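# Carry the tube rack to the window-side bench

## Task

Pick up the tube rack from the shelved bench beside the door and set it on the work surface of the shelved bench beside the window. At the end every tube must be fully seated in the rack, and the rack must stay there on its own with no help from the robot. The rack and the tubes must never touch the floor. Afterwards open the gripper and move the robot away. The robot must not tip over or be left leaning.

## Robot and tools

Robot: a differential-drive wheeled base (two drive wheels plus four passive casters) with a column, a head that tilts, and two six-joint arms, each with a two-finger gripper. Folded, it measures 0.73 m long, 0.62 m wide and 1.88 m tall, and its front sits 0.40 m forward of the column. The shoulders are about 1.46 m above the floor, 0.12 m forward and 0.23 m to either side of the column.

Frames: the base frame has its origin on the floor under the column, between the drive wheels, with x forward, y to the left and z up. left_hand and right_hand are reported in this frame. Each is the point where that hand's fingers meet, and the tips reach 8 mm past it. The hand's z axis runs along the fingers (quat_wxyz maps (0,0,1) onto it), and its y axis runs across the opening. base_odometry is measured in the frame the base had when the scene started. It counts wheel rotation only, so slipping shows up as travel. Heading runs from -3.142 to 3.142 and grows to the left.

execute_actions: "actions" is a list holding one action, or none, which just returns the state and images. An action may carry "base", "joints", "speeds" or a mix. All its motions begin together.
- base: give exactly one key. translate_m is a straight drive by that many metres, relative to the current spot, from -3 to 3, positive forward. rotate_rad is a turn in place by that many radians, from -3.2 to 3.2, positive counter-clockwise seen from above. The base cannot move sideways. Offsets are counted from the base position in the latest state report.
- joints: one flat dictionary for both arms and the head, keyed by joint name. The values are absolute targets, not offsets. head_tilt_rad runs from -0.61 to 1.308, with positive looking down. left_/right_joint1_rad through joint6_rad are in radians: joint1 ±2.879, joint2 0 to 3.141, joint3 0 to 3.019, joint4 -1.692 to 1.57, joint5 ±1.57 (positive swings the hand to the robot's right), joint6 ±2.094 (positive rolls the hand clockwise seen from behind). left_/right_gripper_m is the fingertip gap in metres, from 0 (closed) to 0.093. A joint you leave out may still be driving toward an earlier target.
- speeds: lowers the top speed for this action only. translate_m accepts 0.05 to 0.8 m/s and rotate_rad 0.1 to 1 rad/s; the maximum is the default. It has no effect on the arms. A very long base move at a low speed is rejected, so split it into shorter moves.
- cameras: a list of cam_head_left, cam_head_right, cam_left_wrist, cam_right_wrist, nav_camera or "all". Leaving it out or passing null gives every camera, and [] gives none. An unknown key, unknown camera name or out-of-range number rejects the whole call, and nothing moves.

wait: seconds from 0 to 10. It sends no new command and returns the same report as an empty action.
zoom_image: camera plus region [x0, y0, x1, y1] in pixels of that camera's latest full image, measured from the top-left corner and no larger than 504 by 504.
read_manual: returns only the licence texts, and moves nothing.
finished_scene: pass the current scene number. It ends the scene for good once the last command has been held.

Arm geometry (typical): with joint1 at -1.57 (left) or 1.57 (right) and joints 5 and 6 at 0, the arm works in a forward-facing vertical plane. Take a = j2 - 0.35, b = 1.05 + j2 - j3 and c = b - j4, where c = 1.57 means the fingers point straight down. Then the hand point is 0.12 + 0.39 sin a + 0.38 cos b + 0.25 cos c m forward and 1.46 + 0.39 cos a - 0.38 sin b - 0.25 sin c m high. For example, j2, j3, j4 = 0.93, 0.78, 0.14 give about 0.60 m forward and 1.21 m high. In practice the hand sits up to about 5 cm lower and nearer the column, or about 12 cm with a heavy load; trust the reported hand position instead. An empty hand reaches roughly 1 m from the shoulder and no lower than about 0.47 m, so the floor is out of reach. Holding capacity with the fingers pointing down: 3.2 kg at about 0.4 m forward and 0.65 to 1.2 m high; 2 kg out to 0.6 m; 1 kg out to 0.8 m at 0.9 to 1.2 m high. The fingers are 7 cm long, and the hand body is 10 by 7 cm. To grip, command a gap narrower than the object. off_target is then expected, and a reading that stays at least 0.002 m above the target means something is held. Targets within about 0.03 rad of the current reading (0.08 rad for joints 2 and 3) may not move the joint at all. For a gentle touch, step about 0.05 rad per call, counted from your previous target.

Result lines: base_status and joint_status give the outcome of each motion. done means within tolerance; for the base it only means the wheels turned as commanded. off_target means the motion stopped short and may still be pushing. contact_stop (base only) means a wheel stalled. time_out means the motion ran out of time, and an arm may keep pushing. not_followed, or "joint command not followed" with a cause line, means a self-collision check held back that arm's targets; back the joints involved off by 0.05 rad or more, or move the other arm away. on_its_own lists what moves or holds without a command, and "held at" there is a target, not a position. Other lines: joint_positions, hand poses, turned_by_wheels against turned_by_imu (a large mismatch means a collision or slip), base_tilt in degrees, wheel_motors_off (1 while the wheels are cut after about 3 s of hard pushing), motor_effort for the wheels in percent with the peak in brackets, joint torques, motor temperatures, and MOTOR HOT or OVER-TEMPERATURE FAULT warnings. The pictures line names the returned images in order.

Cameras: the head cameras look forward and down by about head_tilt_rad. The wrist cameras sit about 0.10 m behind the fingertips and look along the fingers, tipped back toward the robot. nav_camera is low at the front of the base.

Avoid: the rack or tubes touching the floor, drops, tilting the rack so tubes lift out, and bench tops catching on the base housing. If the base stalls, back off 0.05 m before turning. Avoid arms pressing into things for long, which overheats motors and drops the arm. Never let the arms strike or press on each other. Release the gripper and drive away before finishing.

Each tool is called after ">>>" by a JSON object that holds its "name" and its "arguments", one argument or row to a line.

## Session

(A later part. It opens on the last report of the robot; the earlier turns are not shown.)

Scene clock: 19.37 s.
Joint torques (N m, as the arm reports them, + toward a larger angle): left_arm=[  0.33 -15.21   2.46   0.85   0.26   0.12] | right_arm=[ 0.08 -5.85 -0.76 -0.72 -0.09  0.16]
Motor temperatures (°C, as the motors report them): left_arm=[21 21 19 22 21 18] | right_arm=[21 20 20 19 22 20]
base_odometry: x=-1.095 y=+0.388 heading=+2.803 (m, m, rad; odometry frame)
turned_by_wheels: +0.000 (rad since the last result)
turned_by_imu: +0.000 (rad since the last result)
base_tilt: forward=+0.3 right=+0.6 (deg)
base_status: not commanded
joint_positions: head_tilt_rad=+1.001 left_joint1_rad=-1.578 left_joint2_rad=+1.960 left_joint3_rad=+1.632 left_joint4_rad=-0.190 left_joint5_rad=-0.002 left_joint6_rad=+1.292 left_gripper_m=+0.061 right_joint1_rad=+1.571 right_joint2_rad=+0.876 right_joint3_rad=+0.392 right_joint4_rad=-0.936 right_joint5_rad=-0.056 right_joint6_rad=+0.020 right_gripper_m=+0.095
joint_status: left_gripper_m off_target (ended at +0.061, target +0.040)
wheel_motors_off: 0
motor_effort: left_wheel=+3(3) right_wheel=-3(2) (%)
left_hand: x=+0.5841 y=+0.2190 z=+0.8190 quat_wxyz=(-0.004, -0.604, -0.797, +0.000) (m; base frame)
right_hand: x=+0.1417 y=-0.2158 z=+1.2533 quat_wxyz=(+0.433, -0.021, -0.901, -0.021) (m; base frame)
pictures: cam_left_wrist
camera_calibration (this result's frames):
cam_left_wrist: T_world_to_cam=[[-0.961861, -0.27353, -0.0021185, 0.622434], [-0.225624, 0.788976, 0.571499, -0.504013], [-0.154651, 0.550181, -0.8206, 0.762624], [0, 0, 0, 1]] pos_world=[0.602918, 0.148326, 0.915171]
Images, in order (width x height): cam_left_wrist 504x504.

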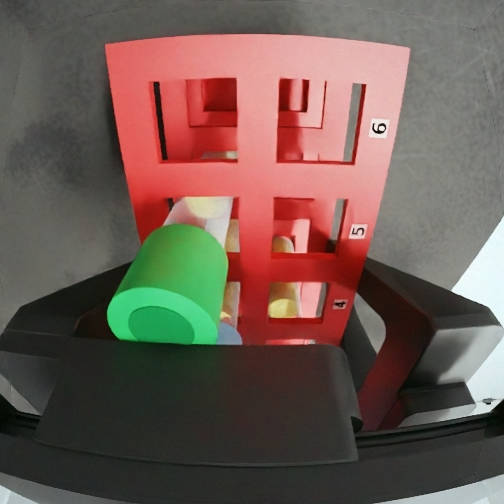

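>>> {"name": "execute_actions", "arguments": {
  "actions": [
    {"joints":{"left_gripper_m":0.035,"left_joint2_rad":1.78,"left_joint3_rad":1.48,"left_joint4_rad":-0.22}}
  ],
  "cameras": ["cam_left_wrist","cam_head_left"]
}}

Scene clock: 20.60 s.
Joint torques (N m, as the arm reports them, + toward a larger angle): left_arm=[  0.08 -17.82   2.05   0.64   0.26   0.11] | right_arm=[ 0.14 -5.9  -0.8  -0.74 -0.07  0.12]
Motor temperatures (°C, as the motors report them): left_arm=[21 21 19 22 21 18] | right_arm=[21 20 20 19 22 20]
base_odometry: x=-1.095 y=+0.388 heading=+2.803 (m, m, rad; odometry frame)
turned_by_wheels: +0.000 (rad since the last result)
turned_by_imu: +0.001 (rad since the last result)
base_tilt: forward=+0.3 right=+0.6 (deg)
base_status: not commanded
joint_positions: head_tilt_rad=+1.001 left_joint1_rad=-1.578 left_joint2_rad=+1.785 left_joint3_rad=+1.479 left_joint4_rad=-0.223 left_joint5_rad=-0.002 left_joint6_rad=+1.293 left_gripper_m=+0.061 right_joint1_rad=+1.571 right_joint2_rad=+0.876 right_joint3_rad=+0.392 right_joint4_rad=-0.936 right_joint5_rad=-0.056 right_joint6_rad=+0.020 right_gripper_m=+0.095
joint_status: left_gripper_m off_target (ended at +0.061, target +0.035); the others done
wheel_motors_off: 0
motor_effort: left_wheel=+2(2) right_wheel=-3(3) (%)
left_hand: x=+0.5864 y=+0.2194 z=+0.8880 quat_wxyz=(+0.001, -0.604, -0.797, +0.003) (m; base frame)
right_hand: x=+0.1417 y=-0.2158 z=+1.2533 quat_wxyz=(+0.433, -0.021, -0.901, -0.021) (m; base frame)
pictures: cam_head_left, cam_left_wrist
camera_calibration (this result's frames):
cam_head_left: T_world_to_cam=[[-0.0379398, -0.997307, 0.0627583, -0.0172657], [-0.856247, 0.0000672015, -0.516567, 0.840284], [0.515172, -0.073335, -0.853944, 1.22335], [0, 0, 0, 1]] pos_world=[0.0886019, 0.0724385, 1.47982]
cam_left_wrist: T_world_to_cam=[[-0.961947, -0.273093, 0.0088765, 0.61515], [-0.218712, 0.789052, 0.574075, -0.549566], [-0.16378, 0.550288, -0.818755, 0.823002], [0, 0, 0, 1]] pos_world=[0.606336, 0.148741, 0.983868]
Images, in order (width x height): cam_head_left 896x504, cam_left_wrist 504x504.

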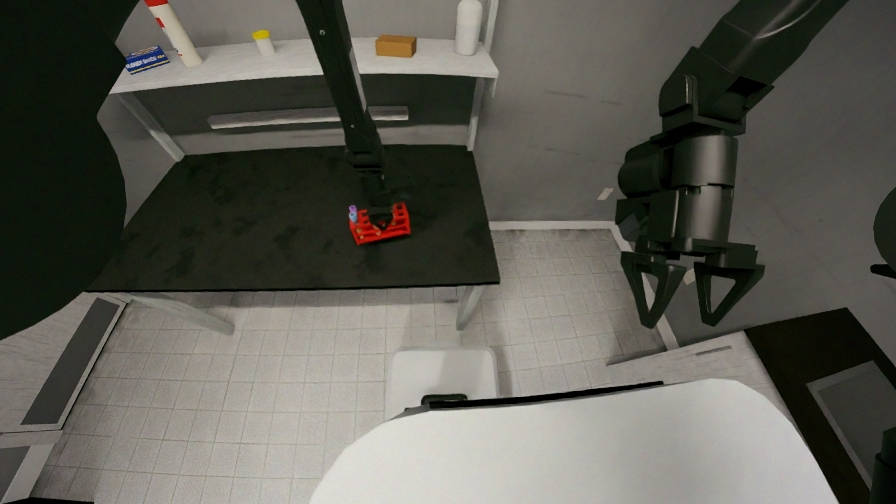

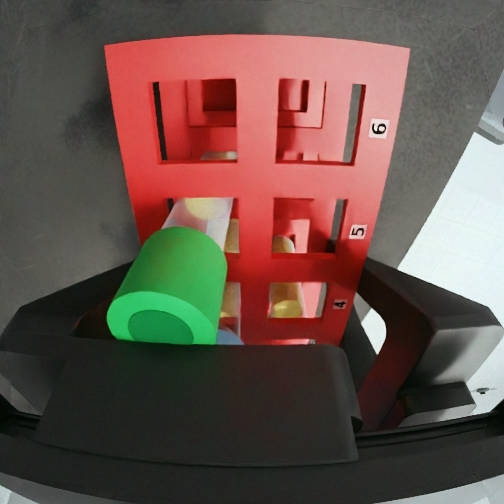

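>>> {"name": "execute_actions", "arguments": {
  "actions": [
    {"base":{"translate_m":-1.0},"speeds":{"translate_m":0.4},"joints":{"left_joint2_rad":1.4,"left_joint3_rad":0.9,"left_joint4_rad":-0.02,"head_tilt_rad":0.7}}
  ],
  "cameras": ["cam_left_wrist","cam_head_left","cam_head_right"]
}}

Scene clock: 24.87 s.
Joint torques (N m, as the arm reports them, + toward a larger angle): left_arm=[  0.01 -15.56   0.23   0.59   0.22   0.1 ] | right_arm=[ 0.14 -6.05 -0.62 -0.67 -0.07  0.13]
Motor temperatures (°C, as the motors report them): left_arm=[21 22 19 22 21 18] | right_arm=[21 20 20 19 22 20]
base_odometry: x=-0.152 y=+0.056 heading=+2.804 (m, m, rad; odometry frame)
turned_by_wheels: +0.001 (rad since the last result)
turned_by_imu: +0.006 (rad since the last result)
base_tilt: forward=+0.3 right=+0.6 (deg)
base_status: done
joint_positions: head_tilt_rad=+0.716 left_joint1_rad=-1.578 left_joint2_rad=+1.419 left_joint3_rad=+0.897 left_joint4_rad=-0.023 left_joint5_rad=-0.002 left_joint6_rad=+1.293 left_gripper_m=+0.061 right_joint1_rad=+1.571 right_joint2_rad=+0.876 right_joint3_rad=+0.389 right_joint4_rad=-0.936 right_joint5_rad=-0.056 right_joint6_rad=+0.020 right_gripper_m=+0.095
joint_status: all done
wheel_motors_off: 0
motor_effort: left_wheel=+1(51) right_wheel=-1(50) (%)
left_hand: x=+0.4568 y=+0.2206 z=+1.0121 quat_wxyz=(+0.007, -0.604, -0.797, +0.009) (m; base frame)
right_hand: x=+0.1403 y=-0.2158 z=+1.2537 quat_wxyz=(+0.435, -0.021, -0.900, -0.021) (m; base frame)
pictures: cam_head_left, cam_head_right, cam_left_wrist
camera_calibration (this result's frames):
cam_head_left: T_world_to_cam=[[-0.0540393, -0.997307, 0.049576, 0.00383996], [-0.676694, 0.0000672015, -0.736265, 1.16964], [0.734279, -0.073335, -0.674875, 0.936626], [0, 0, 0, 1]] pos_world=[0.103952, 0.0724385, 1.49308]
cam_head_right: T_world_to_cam=[[-0.0591759, -0.996005, 0.066871, -0.150558], [-0.664255, -0.0107162, -0.747429, 1.18752], [0.74516, -0.0886492, -0.660967, 0.912467], [0, 0, 0, 1]] pos_world=[0.0999738, -0.0563417, 1.50077]
cam_left_wrist: T_world_to_cam=[[-0.96168, -0.272988, 0.0254757, 0.472727], [-0.208745, 0.789258, 0.577492, -0.658192], [-0.177755, 0.550045, -0.815999, 0.906414], [0, 0, 0, 1]] pos_world=[0.478338, 0.149964, 1.10769]
Images, in order (width x height): cam_head_left 896x504, cam_head_right 896x504, cam_left_wrist 504x504.

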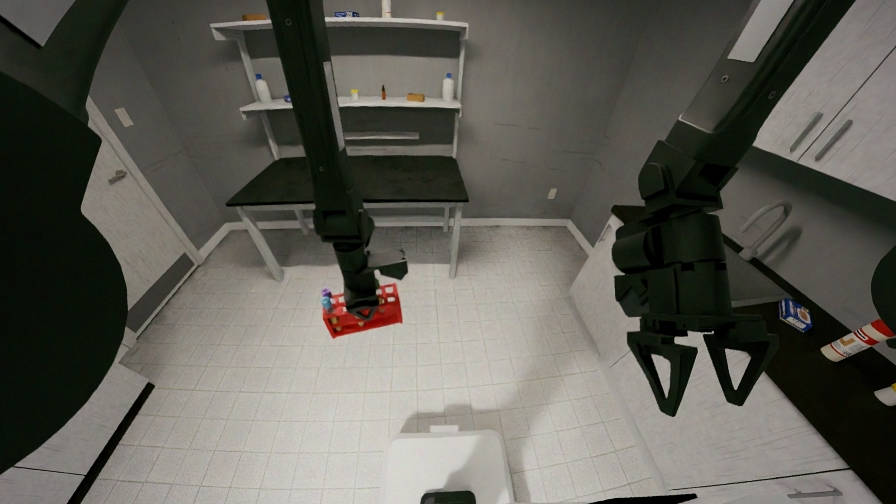

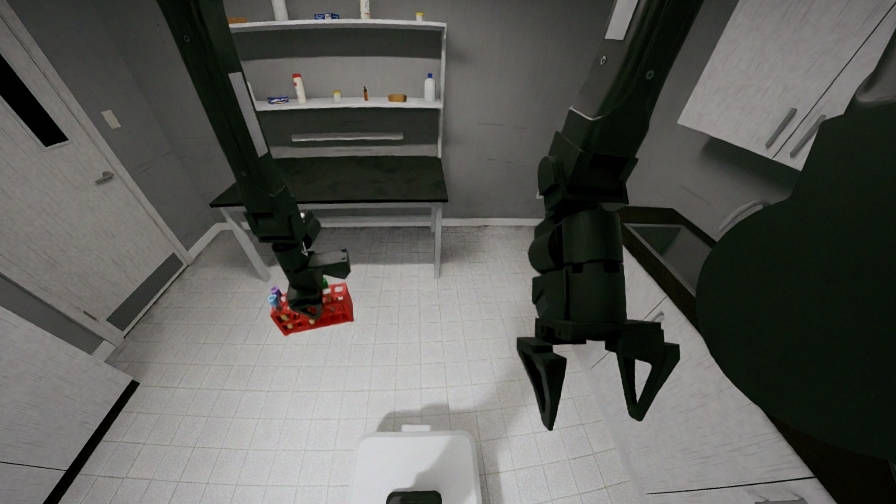

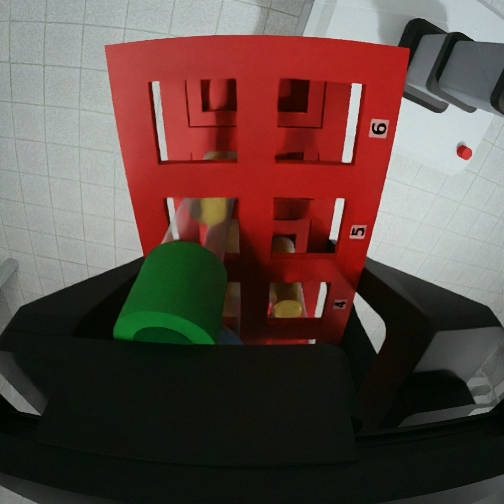

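>>> {"name": "execute_actions", "arguments": {
  "actions": [
    {"base":{"rotate_rad":2.995},"speeds":{"rotate_rad":0.7}}
  ],
  "cameras": ["cam_head_left","nav_camera"]
}}

Scene clock: 30.27 s.
Joint torques (N m, as the arm reports them, + toward a larger angle): left_arm=[ -0.52 -15.21   0.14   0.5    0.17   0.1 ] | right_arm=[ 0.24 -6.07 -0.61 -0.67 -0.09  0.12]
Motor temperatures (°C, as the motors report them): left_arm=[21 22 19 22 21 18] | right_arm=[21 20 20 19 22 20]
base_odometry: x=-0.152 y=+0.056 heading=-0.485 (m, m, rad; odometry frame)
turned_by_wheels: +2.994 (rad since the last result)
turned_by_imu: +3.005 (rad since the last result)
base_tilt: forward=+0.3 right=+0.7 (deg)
base_status: done
joint_positions: head_tilt_rad=+0.716 left_joint1_rad=-1.572 left_joint2_rad=+1.419 left_joint3_rad=+0.897 left_joint4_rad=-0.023 left_joint5_rad=+0.000 left_joint6_rad=+1.293 left_gripper_m=+0.061 right_joint1_rad=+1.571 right_joint2_rad=+0.876 right_joint3_rad=+0.389 right_joint4_rad=-0.936 right_joint5_rad=-0.056 right_joint6_rad=+0.020 right_gripper_m=+0.095
joint_status: not commanded
wheel_motors_off: 0
motor_effort: left_wheel=-3(44) right_wheel=+3(62) (%)
left_hand: x=+0.4568 y=+0.2236 z=+1.0121 quat_wxyz=(+0.008, -0.603, -0.798, +0.007) (m; base frame)
right_hand: x=+0.1403 y=-0.2158 z=+1.2537 quat_wxyz=(+0.435, -0.021, -0.900, -0.021) (m; base frame)
pictures: cam_head_left, nav_camera
camera_calibration (this result's frames):
cam_head_left: T_world_to_cam=[[-0.0540393, -0.997307, 0.049576, 0.00383995], [-0.676694, 0.0000672015, -0.736265, 1.16964], [0.734279, -0.073335, -0.674875, 0.936626], [0, 0, 0, 1]] pos_world=[0.103952, 0.0724385, 1.49308]
Images, in order (width x height): cam_head_left 896x504, nav_camera 896x504.

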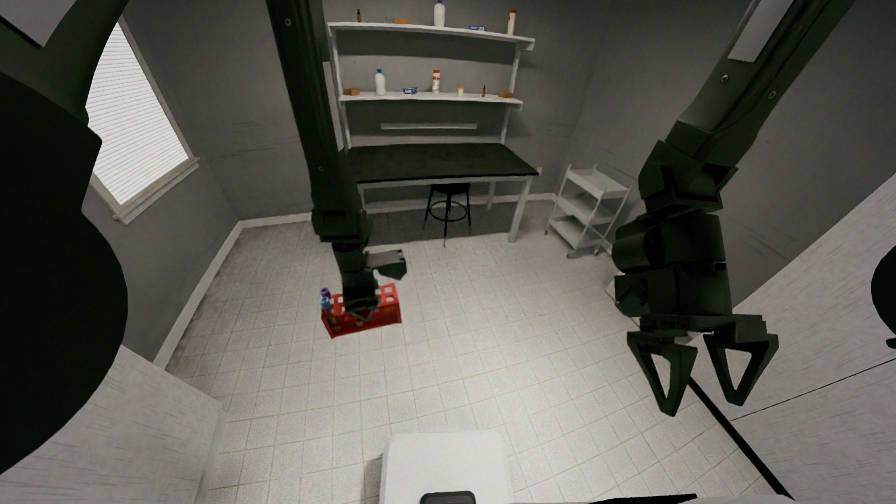

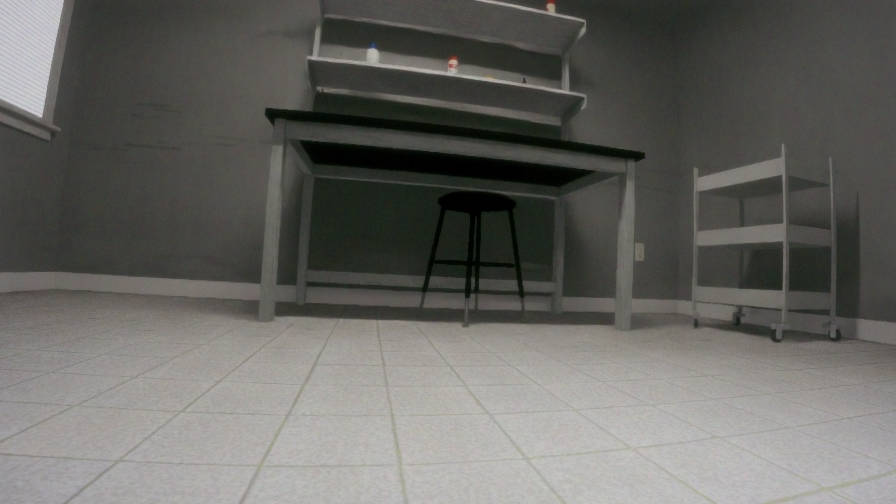

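>>> {"name": "execute_actions", "arguments": {
  "actions": [
    {"base":{"translate_m":1.25},"speeds":{"translate_m":0.5},"joints":{"head_tilt_rad":0.95}}
  ],
  "cameras": ["cam_head_left","nav_camera"]
}}

Scene clock: 34.53 s.
Joint torques (N m, as the arm reports them, + toward a larger angle): left_arm=[ -0.14 -15.42  -0.11   0.5    0.16   0.11] | right_arm=[ 0.04 -6.09 -0.59 -0.75 -0.06  0.14]
Motor temperatures (°C, as the motors report them): left_arm=[21 22 19 22 21 18] | right_arm=[21 20 20 19 22 20]
base_odometry: x=+0.954 y=-0.526 heading=-0.485 (m, m, rad; odometry frame)
turned_by_wheels: +0.001 (rad since the last result)
turned_by_imu: -0.002 (rad since the last result)
base_tilt: forward=+0.4 right=+0.6 (deg)
base_status: done
joint_positions: head_tilt_rad=+0.951 left_joint1_rad=-1.572 left_joint2_rad=+1.417 left_joint3_rad=+0.902 left_joint4_rad=-0.023 left_joint5_rad=+0.000 left_joint6_rad=+1.293 left_gripper_m=+0.061 right_joint1_rad=+1.571 right_joint2_rad=+0.876 right_joint3_rad=+0.390 right_joint4_rad=-0.936 right_joint5_rad=-0.056 right_joint6_rad=+0.020 right_gripper_m=+0.095
joint_status: all done
wheel_motors_off: 0
motor_effort: left_wheel=+1(56) right_wheel=+0(76) (%)
left_hand: x=+0.4612 y=+0.2236 z=+1.0128 quat_wxyz=(+0.005, -0.603, -0.798, +0.005) (m; base frame)
right_hand: x=+0.1407 y=-0.2158 z=+1.2536 quat_wxyz=(+0.434, -0.021, -0.900, -0.021) (m; base frame)
pictures: cam_head_left, nav_camera
camera_calibration (this result's frames):
cam_head_left: T_world_to_cam=[[-0.0410228, -0.997307, 0.0607878, -0.0140771], [-0.829416, 0.0000672015, -0.558631, 0.903722], [0.557123, -0.073335, -0.827186, 1.18004], [0, 0, 0, 1]] pos_world=[0.0915556, 0.0724385, 1.48182]
Images, in order (width x height): cam_head_left 896x504, nav_camera 896x504.

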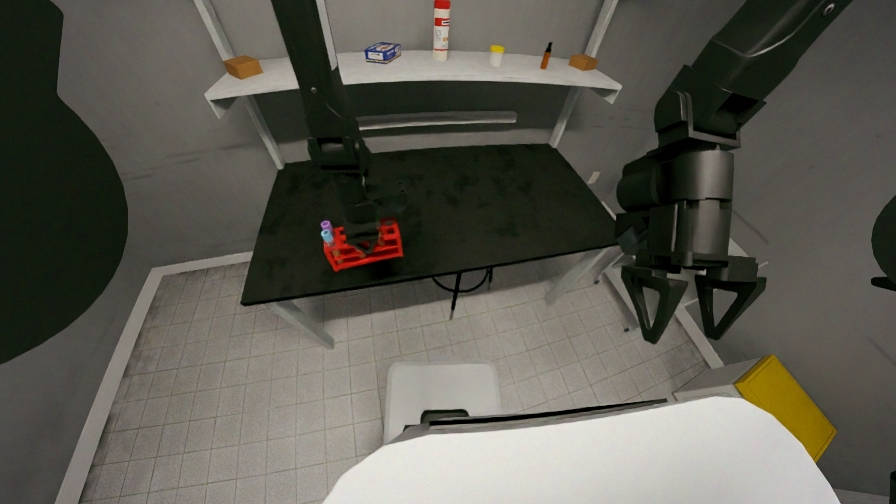

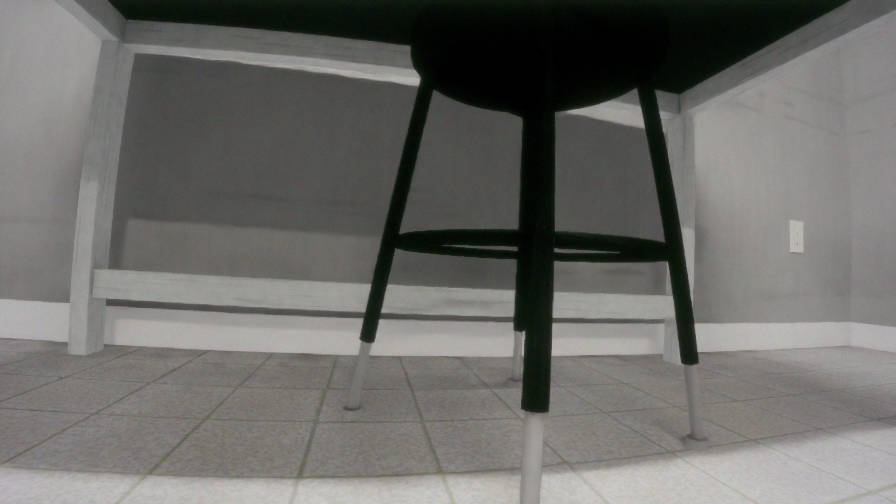

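>>> {"name": "execute_actions", "arguments": {
  "actions": [
    {"joints":{"left_joint2_rad":1.81,"left_joint3_rad":1.56,"left_joint4_rad":-0.26}}
  ],
  "cameras": ["cam_head_left"]
}}

>>> {"name": "execute_actions", "arguments": {
  "actions": [
    {"joints":{"left_joint2_rad":1.9,"left_joint3_rad":1.62,"left_joint4_rad":-0.23}}
  ],
  "cameras": ["cam_head_left"]
}}

Scene clock: 36.23 s.
Joint torques (N m, as the arm reports them, + toward a larger angle): left_arm=[ -0.33 -18.74   2.54   0.22   0.16   0.11] | right_arm=[ 0.14 -5.94 -0.67 -0.68 -0.09  0.14]
Motor temperatures (°C, as the motors report them): left_arm=[21 22 19 22 21 18] | right_arm=[21 20 20 19 22 20]
base_odometry: x=+0.954 y=-0.526 heading=-0.485 (m, m, rad; odometry frame)
turned_by_wheels: +0.000 (rad since the last result)
turned_by_imu: +0.001 (rad since the last result)
base_tilt: forward=+0.3 right=+0.6 (deg)
base_status: not commanded
joint_positions: head_tilt_rad=+0.951 left_joint1_rad=-1.572 left_joint2_rad=+1.815 left_joint3_rad=+1.560 left_joint4_rad=-0.252 left_joint5_rad=+0.000 left_joint6_rad=+1.293 left_gripper_m=+0.061 right_joint1_rad=+1.571 right_joint2_rad=+0.876 right_joint3_rad=+0.390 right_joint4_rad=-0.936 right_joint5_rad=-0.056 right_joint6_rad=+0.020 right_gripper_m=+0.095
joint_status: all done
wheel_motors_off: 0
motor_effort: left_wheel=+0(0) right_wheel=+0(0) (%)
left_hand: x=+0.6120 y=+0.2233 z=+0.8813 quat_wxyz=(-0.007, -0.603, -0.798, -0.004) (m; base frame)
right_hand: x=+0.1407 y=-0.2158 z=+1.2536 quat_wxyz=(+0.434, -0.021, -0.900, -0.021) (m; base frame)
pictures: cam_head_left
camera_calibration (this result's frames):
cam_head_left: T_world_to_cam=[[-0.0410228, -0.997307, 0.0607878, -0.014077], [-0.829416, 0.0000672015, -0.558631, 0.903722], [0.557123, -0.073335, -0.827186, 1.18004], [0, 0, 0, 1]] pos_world=[0.0915556, 0.0724385, 1.48182]
Images, in order (width x height): cam_head_left 896x504.

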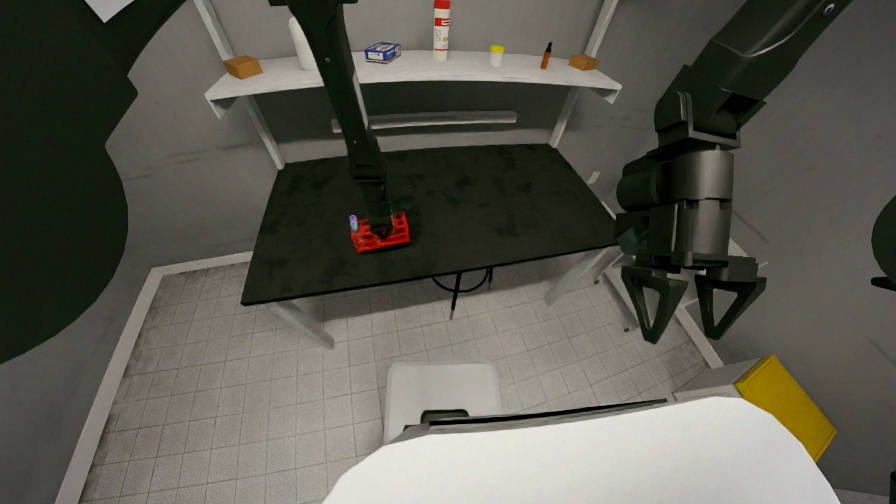

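Scene clock: 37.13 s.
Joint torques (N m, as the arm reports them, + toward a larger angle): left_arm=[ -0.21 -19.47   2.23   0.48   0.18   0.09] | right_arm=[ 0.2  -6.07 -0.66 -0.78 -0.07  0.14]
Motor temperatures (°C, as the motors report them): left_arm=[21 22 19 22 21 18] | right_arm=[21 20 20 19 22 20]
base_odometry: x=+0.954 y=-0.526 heading=-0.485 (m, m, rad; odometry frame)
turned_by_wheels: +0.000 (rad since the last result)
turned_by_imu: +0.000 (rad since the last result)
base_tilt: forward=+0.2 right=+0.6 (deg)
base_status: not commanded
joint_positions: head_tilt_rad=+0.951 left_joint1_rad=-1.572 left_joint2_rad=+1.918 left_joint3_rad=+1.613 left_joint4_rad=-0.232 left_joint5_rad=+0.000 left_joint6_rad=+1.293 left_gripper_m=+0.061 right_joint1_rad=+1.571 right_joint2_rad=+0.876 right_joint3_rad=+0.390 right_joint4_rad=-0.936 right_joint5_rad=-0.056 right_joint6_rad=+0.020 right_gripper_m=+0.095
joint_status: all done
wheel_motors_off: 0
motor_effort: left_wheel=-1(1) right_wheel=-1(0) (%)
left_hand: x=+0.5882 y=+0.2233 z=+0.8371 quat_wxyz=(+0.005, -0.603, -0.798, +0.004) (m; base frame)
right_hand: x=+0.1407 y=-0.2158 z=+1.2536 quat_wxyz=(+0.434, -0.021, -0.900, -0.021) (m; base frame)
pictures: cam_head_left
camera_calibration (this result's frames):
cam_head_left: T_world_to_cam=[[-0.0410228, -0.997307, 0.0607878, -0.014077], [-0.829416, 0.0000672015, -0.558631, 0.903722], [0.557123, -0.073335, -0.827186, 1.18004], [0, 0, 0, 1]] pos_world=[0.0915556, 0.0724385, 1.48182]
Images, in order (width x height): cam_head_left 896x504.

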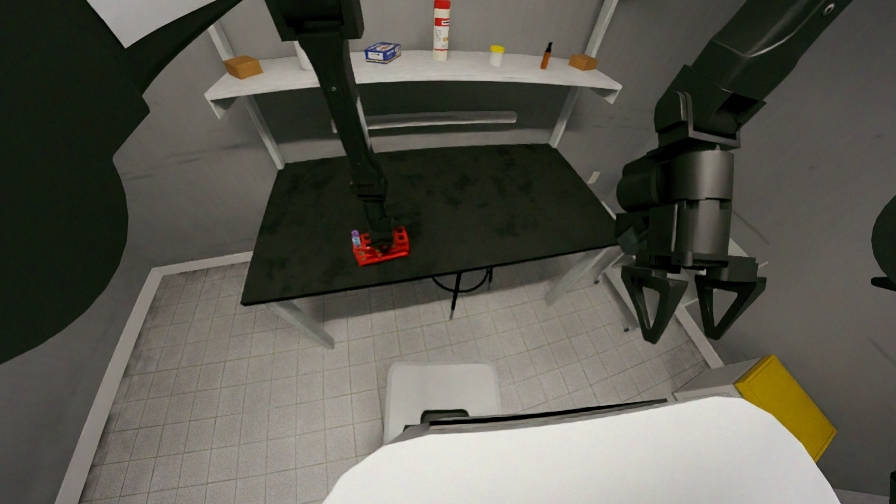

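Need 1.8 cm more.

>>> {"name": "execute_actions", "arguments": {
  "actions": [
    {"joints":{"left_joint2_rad":1.96,"left_joint3_rad":1.66,"left_joint4_rad":-0.22}}
  ],
  "cameras": ["cam_head_left"]
}}

Scene clock: 38.07 s.
Joint torques (N m, as the arm reports them, + toward a larger angle): left_arm=[ -0.37 -18.13   2.51   0.67   0.16   0.1 ] | right_arm=[-0.12 -6.18 -0.67 -0.78 -0.08  0.14]
Motor temperatures (°C, as the motors report them): left_arm=[21 23 19 22 21 18] | right_arm=[21 20 20 19 22 20]
base_odometry: x=+0.954 y=-0.526 heading=-0.485 (m, m, rad; odometry frame)
turned_by_wheels: +0.000 (rad since the last result)
turned_by_imu: +0.000 (rad since the last result)
base_tilt: forward=+0.3 right=+0.6 (deg)
base_status: not commanded
joint_positions: head_tilt_rad=+0.951 left_joint1_rad=-1.572 left_joint2_rad=+1.961 left_joint3_rad=+1.653 left_joint4_rad=-0.224 left_joint5_rad=+0.000 left_joint6_rad=+1.293 left_gripper_m=+0.061 right_joint1_rad=+1.571 right_joint2_rad=+0.876 right_joint3_rad=+0.390 right_joint4_rad=-0.936 right_joint5_rad=-0.056 right_joint6_rad=+0.020 right_gripper_m=+0.095
joint_status: all done
wheel_motors_off: 0
motor_effort: left_wheel=+0(1) right_wheel=+0(1) (%)
left_hand: x=+0.5879 y=+0.2232 z=+0.8201 quat_wxyz=(+0.003, -0.603, -0.798, +0.003) (m; base frame)
right_hand: x=+0.1407 y=-0.2158 z=+1.2536 quat_wxyz=(+0.434, -0.021, -0.900, -0.021) (m; base frame)
pictures: cam_head_left
camera_calibration (this result's frames):
cam_head_left: T_world_to_cam=[[-0.0410228, -0.997307, 0.0607878, -0.0140771], [-0.829416, 0.0000672015, -0.558631, 0.903721], [0.557123, -0.073335, -0.827186, 1.18004], [0, 0, 0, 1]] pos_world=[0.0915556, 0.0724385, 1.48182]
Images, in order (width x height): cam_head_left 896x504.

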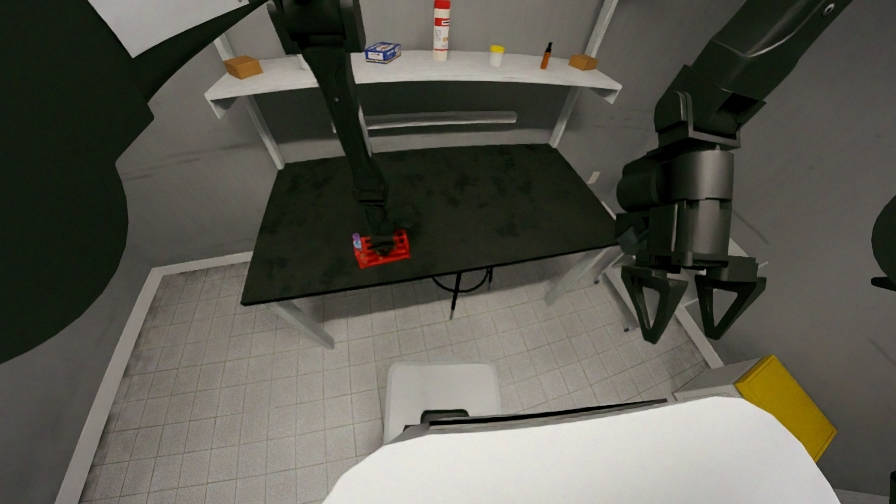

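>>> {"name": "execute_actions", "arguments": {
  "actions": [
    {"joints":{"left_joint2_rad":2.0,"left_joint3_rad":1.68,"left_joint4_rad":-0.22}}
  ],
  "cameras": []
}}

>>> {"name": "execute_actions", "arguments": {
  "actions": [
    {"joints":{"left_gripper_m":0.093}}
  ],
  "cameras": ["cam_left_wrist"]
}}

>>> {"name": "execute_actions", "arguments": {
  "actions": [
    {"joints":{"left_joint2_rad":1.72,"left_joint3_rad":1.45,"left_joint4_rad":-0.25}}
  ],
  "cameras": ["cam_left_wrist","cam_head_left"]
}}

Scene clock: 38.80 s.
Joint torques (N m, as the arm reports them, + toward a larger angle): left_arm=[ -0.22 -14.7    3.74   0.63   0.15   0.11] | right_arm=[ 0.02 -5.92 -0.61 -0.73 -0.08  0.12]
Motor temperatures (°C, as the motors report them): left_arm=[21 23 19 22 21 18] | right_arm=[21 20 20 19 22 20]
base_odometry: x=+0.954 y=-0.526 heading=-0.485 (m, m, rad; odometry frame)
turned_by_wheels: +0.000 (rad since the last result)
turned_by_imu: +0.000 (rad since the last result)
base_tilt: forward=+0.3 right=+0.7 (deg)
base_status: not commanded
joint_positions: head_tilt_rad=+0.951 left_joint1_rad=-1.572 left_joint2_rad=+1.964 left_joint3_rad=+1.658 left_joint4_rad=-0.224 left_joint5_rad=+0.000 left_joint6_rad=+1.293 left_gripper_m=+0.061 right_joint1_rad=+1.571 right_joint2_rad=+0.876 right_joint3_rad=+0.390 right_joint4_rad=-0.936 right_joint5_rad=-0.056 right_joint6_rad=+0.020 right_gripper_m=+0.095
joint_status: all done
wheel_motors_off: 0
motor_effort: left_wheel=+1(1) right_wheel=+0(0) (%)
left_hand: x=+0.5896 y=+0.2232 z=+0.8195 quat_wxyz=(+0.002, -0.603, -0.798, +0.002) (m; base frame)
right_hand: x=+0.1407 y=-0.2158 z=+1.2536 quat_wxyz=(+0.434, -0.021, -0.900, -0.021) (m; base frame)
pictures: none
No camera images: the call's "cameras" was empty. Leave "cameras" out to get every camera's image.

Scene clock: 39.43 s.
Joint torques (N m, as the arm reports them, + toward a larger angle): left_arm=[ -0.18 -14.68   3.39   0.62   0.13   0.09] | right_arm=[ 0.21 -5.99 -0.65 -0.72 -0.06  0.11]
Motor temperatures (°C, as the motors report them): left_arm=[21 23 19 22 21 18] | right_arm=[21 20 20 19 22 20]
base_odometry: x=+0.954 y=-0.526 heading=-0.485 (m, m, rad; odometry frame)
turned_by_wheels: +0.000 (rad since the last result)
turned_by_imu: +0.000 (rad since the last result)
base_tilt: forward=+0.3 right=+0.7 (deg)
base_status: not commanded
joint_positions: head_tilt_rad=+0.951 left_joint1_rad=-1.572 left_joint2_rad=+1.965 left_joint3_rad=+1.663 left_joint4_rad=-0.224 left_joint5_rad=+0.001 left_joint6_rad=+1.293 left_gripper_m=+0.093 right_joint1_rad=+1.571 right_joint2_rad=+0.876 right_joint3_rad=+0.390 right_joint4_rad=-0.936 right_joint5_rad=-0.056 right_joint6_rad=+0.020 right_gripper_m=+0.095
joint_status: all done
wheel_motors_off: 0
motor_effort: left_wheel=+0(1) right_wheel=+0(1) (%)
left_hand: x=+0.5917 y=+0.2231 z=+0.8193 quat_wxyz=(+0.000, -0.603, -0.798, +0.002) (m; base frame)
right_hand: x=+0.1407 y=-0.2158 z=+1.2536 quat_wxyz=(+0.434, -0.021, -0.900, -0.021) (m; base frame)
pictures: cam_left_wrist
camera_calibration (this result's frames):
cam_left_wrist: T_world_to_cam=[[-0.961177, -0.27588, 0.00542791, 0.624755], [-0.222734, 0.787326, 0.574898, -0.509801], [-0.162876, 0.551369, -0.818207, 0.764421], [0, 0, 0, 1]] pos_world=[0.611456, 0.152259, 0.915147]
Images, in order (width x height): cam_left_wrist 504x504.

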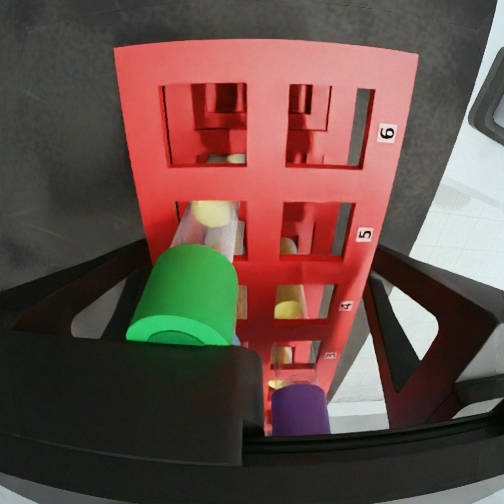

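Scene clock: 40.70 s.
Joint torques (N m, as the arm reports them, + toward a larger angle): left_arm=[ -0.36 -17.09   2.15   0.5    0.11   0.08] | right_arm=[ 0.15 -6.21 -0.72 -0.83 -0.08  0.13]
Motor temperatures (°C, as the motors report them): left_arm=[21 23 19 22 21 18] | right_arm=[21 20 20 19 22 20]
base_odometry: x=+0.954 y=-0.526 heading=-0.485 (m, m, rad; odometry frame)
turned_by_wheels: +0.000 (rad since the last result)
turned_by_imu: +0.001 (rad since the last result)
base_tilt: forward=+0.3 right=+0.6 (deg)
base_status: not commanded
joint_positions: head_tilt_rad=+0.951 left_joint1_rad=-1.572 left_joint2_rad=+1.707 left_joint3_rad=+1.454 left_joint4_rad=-0.249 left_joint5_rad=+0.001 left_joint6_rad=+1.294 left_gripper_m=+0.093 right_joint1_rad=+1.571 right_joint2_rad=+0.876 right_joint3_rad=+0.390 right_joint4_rad=-0.936 right_joint5_rad=-0.056 right_joint6_rad=+0.020 right_gripper_m=+0.095
joint_status: all done
wheel_motors_off: 0
motor_effort: left_wheel=+0(1) right_wheel=+0(1) (%)
left_hand: x=+0.6076 y=+0.2232 z=+0.9224 quat_wxyz=(-0.009, -0.603, -0.798, -0.006) (m; base frame)
right_hand: x=+0.1407 y=-0.2158 z=+1.2536 quat_wxyz=(+0.434, -0.021, -0.900, -0.021) (m; base frame)
pictures: cam_head_left, cam_left_wrist
camera_calibration (this result's frames):
cam_head_left: T_world_to_cam=[[-0.0410228, -0.997307, 0.0607878, -0.0140771], [-0.829416, 0.0000672015, -0.558631, 0.903722], [0.557123, -0.073335, -0.827186, 1.18004], [0, 0, 0, 1]] pos_world=[0.0915556, 0.0724385, 1.48182]
cam_left_wrist: T_world_to_cam=[[-0.961342, -0.274811, -0.017309, 0.660386], [-0.235394, 0.787585, 0.569473, -0.552972], [-0.142865, 0.551533, -0.821828, 0.842427], [0, 0, 0, 1]] pos_world=[0.625044, 0.152368, 1.01866]
Images, in order (width x height): cam_head_left 896x504, cam_left_wrist 504x504.

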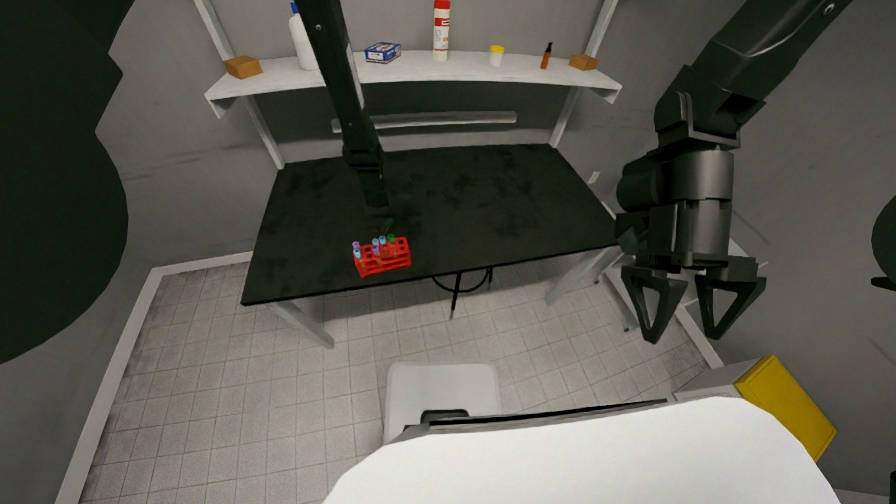

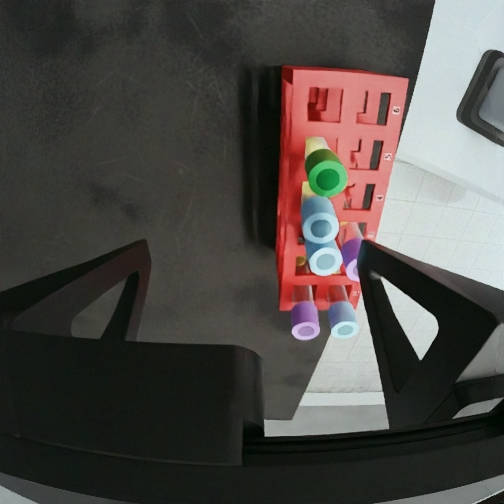

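>>> {"name": "execute_actions", "arguments": {
  "actions": [
    {"joints":{"left_joint2_rad":1.8,"left_joint3_rad":1.47,"left_joint4_rad":-0.19}}
  ],
  "cameras": ["cam_left_wrist"]
}}

Scene clock: 41.70 s.
Joint torques (N m, as the arm reports them, + toward a larger angle): left_arm=[ -0.2  -17.99   2.19   0.48   0.12   0.11] | right_arm=[-0.06 -6.34 -0.6  -0.83 -0.08  0.13]
Motor temperatures (°C, as the motors report them): left_arm=[21 23 19 22 21 18] | right_arm=[21 20 20 19 22 20]
base_odometry: x=+0.954 y=-0.526 heading=-0.485 (m, m, rad; odometry frame)
turned_by_wheels: +0.000 (rad since the last result)
turned_by_imu: +0.000 (rad since the last result)
base_tilt: forward=+0.3 right=+0.7 (deg)
base_status: not commanded
joint_positions: head_tilt_rad=+0.951 left_joint1_rad=-1.572 left_joint2_rad=+1.808 left_joint3_rad=+1.465 left_joint4_rad=-0.193 left_joint5_rad=+0.001 left_joint6_rad=+1.294 left_gripper_m=+0.093 right_joint1_rad=+1.571 right_joint2_rad=+0.876 right_joint3_rad=+0.390 right_joint4_rad=-0.936 right_joint5_rad=-0.056 right_joint6_rad=+0.020 right_gripper_m=+0.095
joint_status: all done
wheel_motors_off: 0
motor_effort: left_wheel=+2(1) right_wheel=-1(2) (%)
left_hand: x=+0.5719 y=+0.2232 z=+0.8766 quat_wxyz=(+0.004, -0.603, -0.798, +0.005) (m; base frame)
right_hand: x=+0.1407 y=-0.2158 z=+1.2536 quat_wxyz=(+0.434, -0.021, -0.900, -0.021) (m; base frame)
pictures: cam_left_wrist
camera_calibration (this result's frames):
cam_left_wrist: T_world_to_cam=[[-0.961389, -0.274766, 0.0153263, 0.59664], [-0.21589, 0.78758, 0.577156, -0.55315], [-0.170653, 0.551562, -0.81649, 0.810891], [0, 0, 0, 1]] pos_world=[0.592565, 0.15233, 0.972194]
Images, in order (width x height): cam_left_wrist 504x504.

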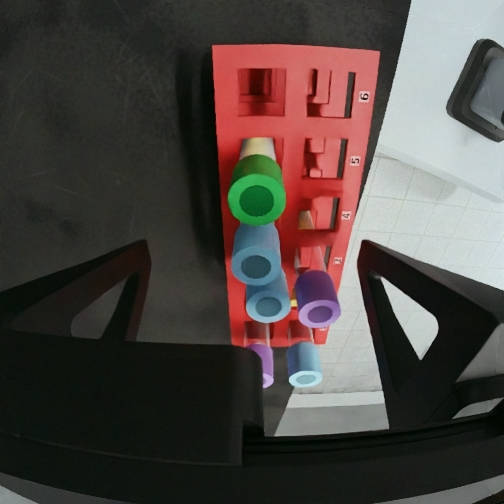

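>>> {"name": "execute_actions", "arguments": {
  "actions": [
    {"joints":{"left_joint2_rad":1.86,"left_joint3_rad":1.47,"left_joint4_rad":-0.14}}
  ],
  "cameras": ["cam_left_wrist"]
}}

Scene clock: 42.57 s.
Joint torques (N m, as the arm reports them, + toward a larger angle): left_arm=[ -0.19 -16.8    1.36   0.61   0.12   0.09] | right_arm=[ 0.12 -6.15 -0.65 -0.71 -0.07  0.13]
Motor temperatures (°C, as the motors report them): left_arm=[21 23 19 22 21 18] | right_arm=[21 20 20 19 22 20]
base_odometry: x=+0.954 y=-0.526 heading=-0.485 (m, m, rad; odometry frame)
turned_by_wheels: +0.000 (rad since the last result)
turned_by_imu: +0.000 (rad since the last result)
base_tilt: forward=+0.3 right=+0.6 (deg)
base_status: not commanded
joint_positions: head_tilt_rad=+0.951 left_joint1_rad=-1.572 left_joint2_rad=+1.857 left_joint3_rad=+1.468 left_joint4_rad=-0.145 left_joint5_rad=+0.001 left_joint6_rad=+1.294 left_gripper_m=+0.093 right_joint1_rad=+1.571 right_joint2_rad=+0.876 right_joint3_rad=+0.390 right_joint4_rad=-0.936 right_joint5_rad=-0.056 right_joint6_rad=+0.020 right_gripper_m=+0.095
joint_status: all done
wheel_motors_off: 0
motor_effort: left_wheel=+0(0) right_wheel=+0(2) (%)
left_hand: x=+0.5566 y=+0.2231 z=+0.8548 quat_wxyz=(+0.003, -0.603, -0.798, +0.004) (m; base frame)
right_hand: x=+0.1407 y=-0.2158 z=+1.2536 quat_wxyz=(+0.434, -0.021, -0.900, -0.021) (m; base frame)
pictures: cam_left_wrist
camera_calibration (this result's frames):
cam_left_wrist: T_world_to_cam=[[-0.961421, -0.274769, 0.0131263, 0.584214], [-0.217213, 0.787581, 0.576659, -0.542693], [-0.168786, 0.55156, -0.81688, 0.789807], [0, 0, 0, 1]] pos_world=[0.577103, 0.152312, 0.950458]
Images, in order (width x height): cam_left_wrist 504x504.

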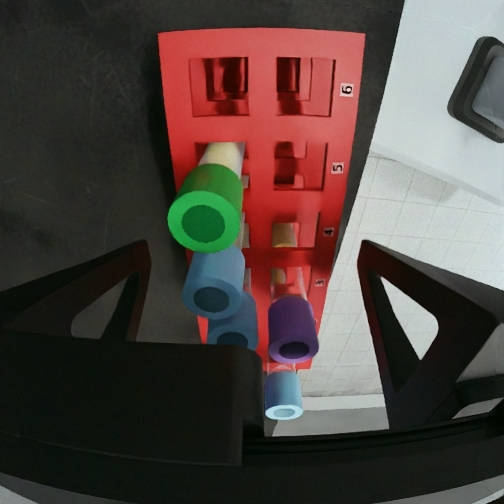

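Centred. Straight down about 3.5 cm.

>>> {"name": "execute_actions", "arguments": {
  "actions": [
    {"joints":{"left_joint2_rad":1.94,"left_joint3_rad":1.53,"left_joint4_rad":-0.12}}
  ],
  "cameras": ["cam_left_wrist"]
}}

Scene clock: 43.43 s.
Joint torques (N m, as the arm reports them, + toward a larger angle): left_arm=[ -0.29 -16.48   1.05   0.64   0.12   0.11] | right_arm=[-0.02 -5.83 -0.59 -0.74 -0.09  0.12]
Motor temperatures (°C, as the motors report them): left_arm=[21 23 19 22 21 18] | right_arm=[21 20 20 19 22 20]
base_odometry: x=+0.954 y=-0.526 heading=-0.485 (m, m, rad; odometry frame)
turned_by_wheels: +0.000 (rad since the last result)
turned_by_imu: +0.000 (rad since the last result)
base_tilt: forward=+0.3 right=+0.6 (deg)
base_status: not commanded
joint_positions: head_tilt_rad=+0.951 left_joint1_rad=-1.572 left_joint2_rad=+1.938 left_joint3_rad=+1.529 left_joint4_rad=-0.125 left_joint5_rad=+0.001 left_joint6_rad=+1.294 left_gripper_m=+0.093 right_joint1_rad=+1.571 right_joint2_rad=+0.876 right_joint3_rad=+0.390 right_joint4_rad=-0.936 right_joint5_rad=-0.056 right_joint6_rad=+0.020 right_gripper_m=+0.095
joint_status: all done
wheel_motors_off: 0
motor_effort: left_wheel=+2(0) right_wheel=+0(0) (%)
left_hand: x=+0.5490 y=+0.2231 z=+0.8226 quat_wxyz=(+0.004, -0.603, -0.798, +0.004) (m; base frame)
right_hand: x=+0.1407 y=-0.2158 z=+1.2536 quat_wxyz=(+0.434, -0.021, -0.900, -0.021) (m; base frame)
pictures: cam_left_wrist
camera_calibration (this result's frames):
cam_left_wrist: T_world_to_cam=[[-0.9614, -0.274767, 0.014593, 0.576108], [-0.216331, 0.78758, 0.57699, -0.52649], [-0.170031, 0.551562, -0.816621, 0.762698], [0, 0, 0, 1]] pos_world=[0.569656, 0.152274, 0.918208]
Images, in order (width x height): cam_left_wrist 504x504.

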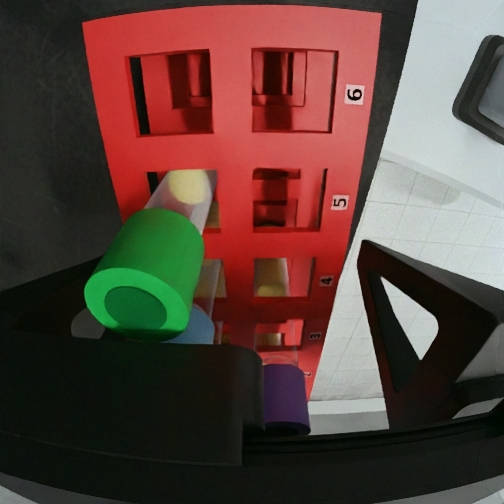

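>>> {"name": "execute_actions", "arguments": {
  "actions": [
    {"base":{"translate_m":0.012}}
  ],
  "cameras": []
}}

>>> {"name": "execute_actions", "arguments": {
  "actions": [
    {"joints":{"left_gripper_m":0.035}}
  ],
  "cameras": ["cam_left_wrist"]
}}

Scene clock: 44.30 s.
Joint torques (N m, as the arm reports them, + toward a larger angle): left_arm=[  0.34 -16.37   0.78   0.67   0.1    0.1 ] | right_arm=[ 0.03 -5.97 -0.64 -0.77 -0.09  0.13]
Motor temperatures (°C, as the motors report them): left_arm=[21 23 19 22 21 18] | right_arm=[21 20 20 19 22 20]
base_odometry: x=+0.965 y=-0.532 heading=-0.485 (m, m, rad; odometry frame)
turned_by_wheels: +0.000 (rad since the last result)
turned_by_imu: +0.000 (rad since the last result)
base_tilt: forward=+0.2 right=+0.6 (deg)
base_status: done
joint_positions: head_tilt_rad=+0.951 left_joint1_rad=-1.572 left_joint2_rad=+1.938 left_joint3_rad=+1.532 left_joint4_rad=-0.125 left_joint5_rad=+0.001 left_joint6_rad=+1.294 left_gripper_m=+0.093 right_joint1_rad=+1.571 right_joint2_rad=+0.876 right_joint3_rad=+0.391 right_joint4_rad=-0.936 right_joint5_rad=-0.056 right_joint6_rad=+0.020 right_gripper_m=+0.095
joint_status: not commanded
wheel_motors_off: 0
motor_effort: left_wheel=+0(43) right_wheel=+0(45) (%)
left_hand: x=+0.5509 y=+0.2231 z=+0.8227 quat_wxyz=(+0.003, -0.603, -0.798, +0.004) (m; base frame)
right_hand: x=+0.1409 y=-0.2158 z=+1.2535 quat_wxyz=(+0.434, -0.021, -0.900, -0.021) (m; base frame)
pictures: none
No camera images: the call's "cameras" was empty. Leave "cameras" out to get every camera's image.

Scene clock: 44.93 s.
Joint torques (N m, as the arm reports them, + toward a larger angle): left_arm=[ -0.08 -17.     0.98   0.76   0.14   0.09] | right_arm=[ 0.17 -6.25 -0.68 -0.75 -0.08  0.12]
Motor temperatures (°C, as the motors report them): left_arm=[21 23 19 22 21 18] | right_arm=[21 20 20 19 22 20]
base_odometry: x=+0.965 y=-0.532 heading=-0.485 (m, m, rad; odometry frame)
turned_by_wheels: +0.000 (rad since the last result)
turned_by_imu: +0.000 (rad since the last result)
base_tilt: forward=+0.2 right=+0.6 (deg)
base_status: not commanded
joint_positions: head_tilt_rad=+0.951 left_joint1_rad=-1.572 left_joint2_rad=+1.938 left_joint3_rad=+1.532 left_joint4_rad=-0.125 left_joint5_rad=+0.001 left_joint6_rad=+1.294 left_gripper_m=+0.061 right_joint1_rad=+1.571 right_joint2_rad=+0.876 right_joint3_rad=+0.391 right_joint4_rad=-0.936 right_joint5_rad=-0.056 right_joint6_rad=+0.020 right_gripper_m=+0.095
joint_status: left_gripper_m off_target (ended at +0.061, target +0.035)
wheel_motors_off: 0
motor_effort: left_wheel=+0(1) right_wheel=-1(1) (%)
left_hand: x=+0.5510 y=+0.2232 z=+0.8227 quat_wxyz=(+0.003, -0.603, -0.798, +0.003) (m; base frame)
right_hand: x=+0.1409 y=-0.2158 z=+1.2535 quat_wxyz=(+0.434, -0.021, -0.900, -0.021) (m; base frame)
pictures: cam_left_wrist
camera_calibration (this result's frames):
cam_left_wrist: T_world_to_cam=[[-0.961549, -0.274406, 0.0111879, 0.580852], [-0.218013, 0.787447, 0.57654, -0.524853], [-0.167016, 0.551932, -0.816992, 0.761667], [0, 0, 0, 1]] pos_world=[0.571303, 0.152294, 0.918376]
Images, in order (width x height): cam_left_wrist 504x504.

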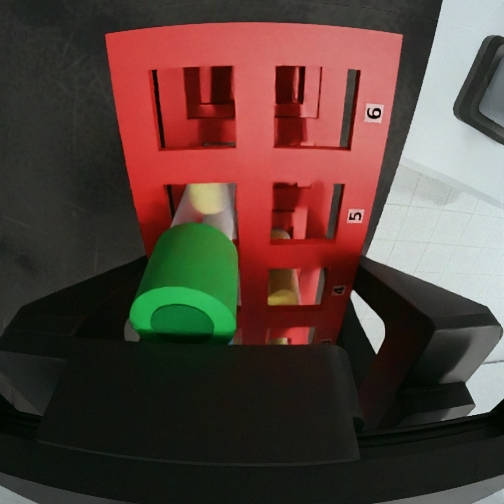

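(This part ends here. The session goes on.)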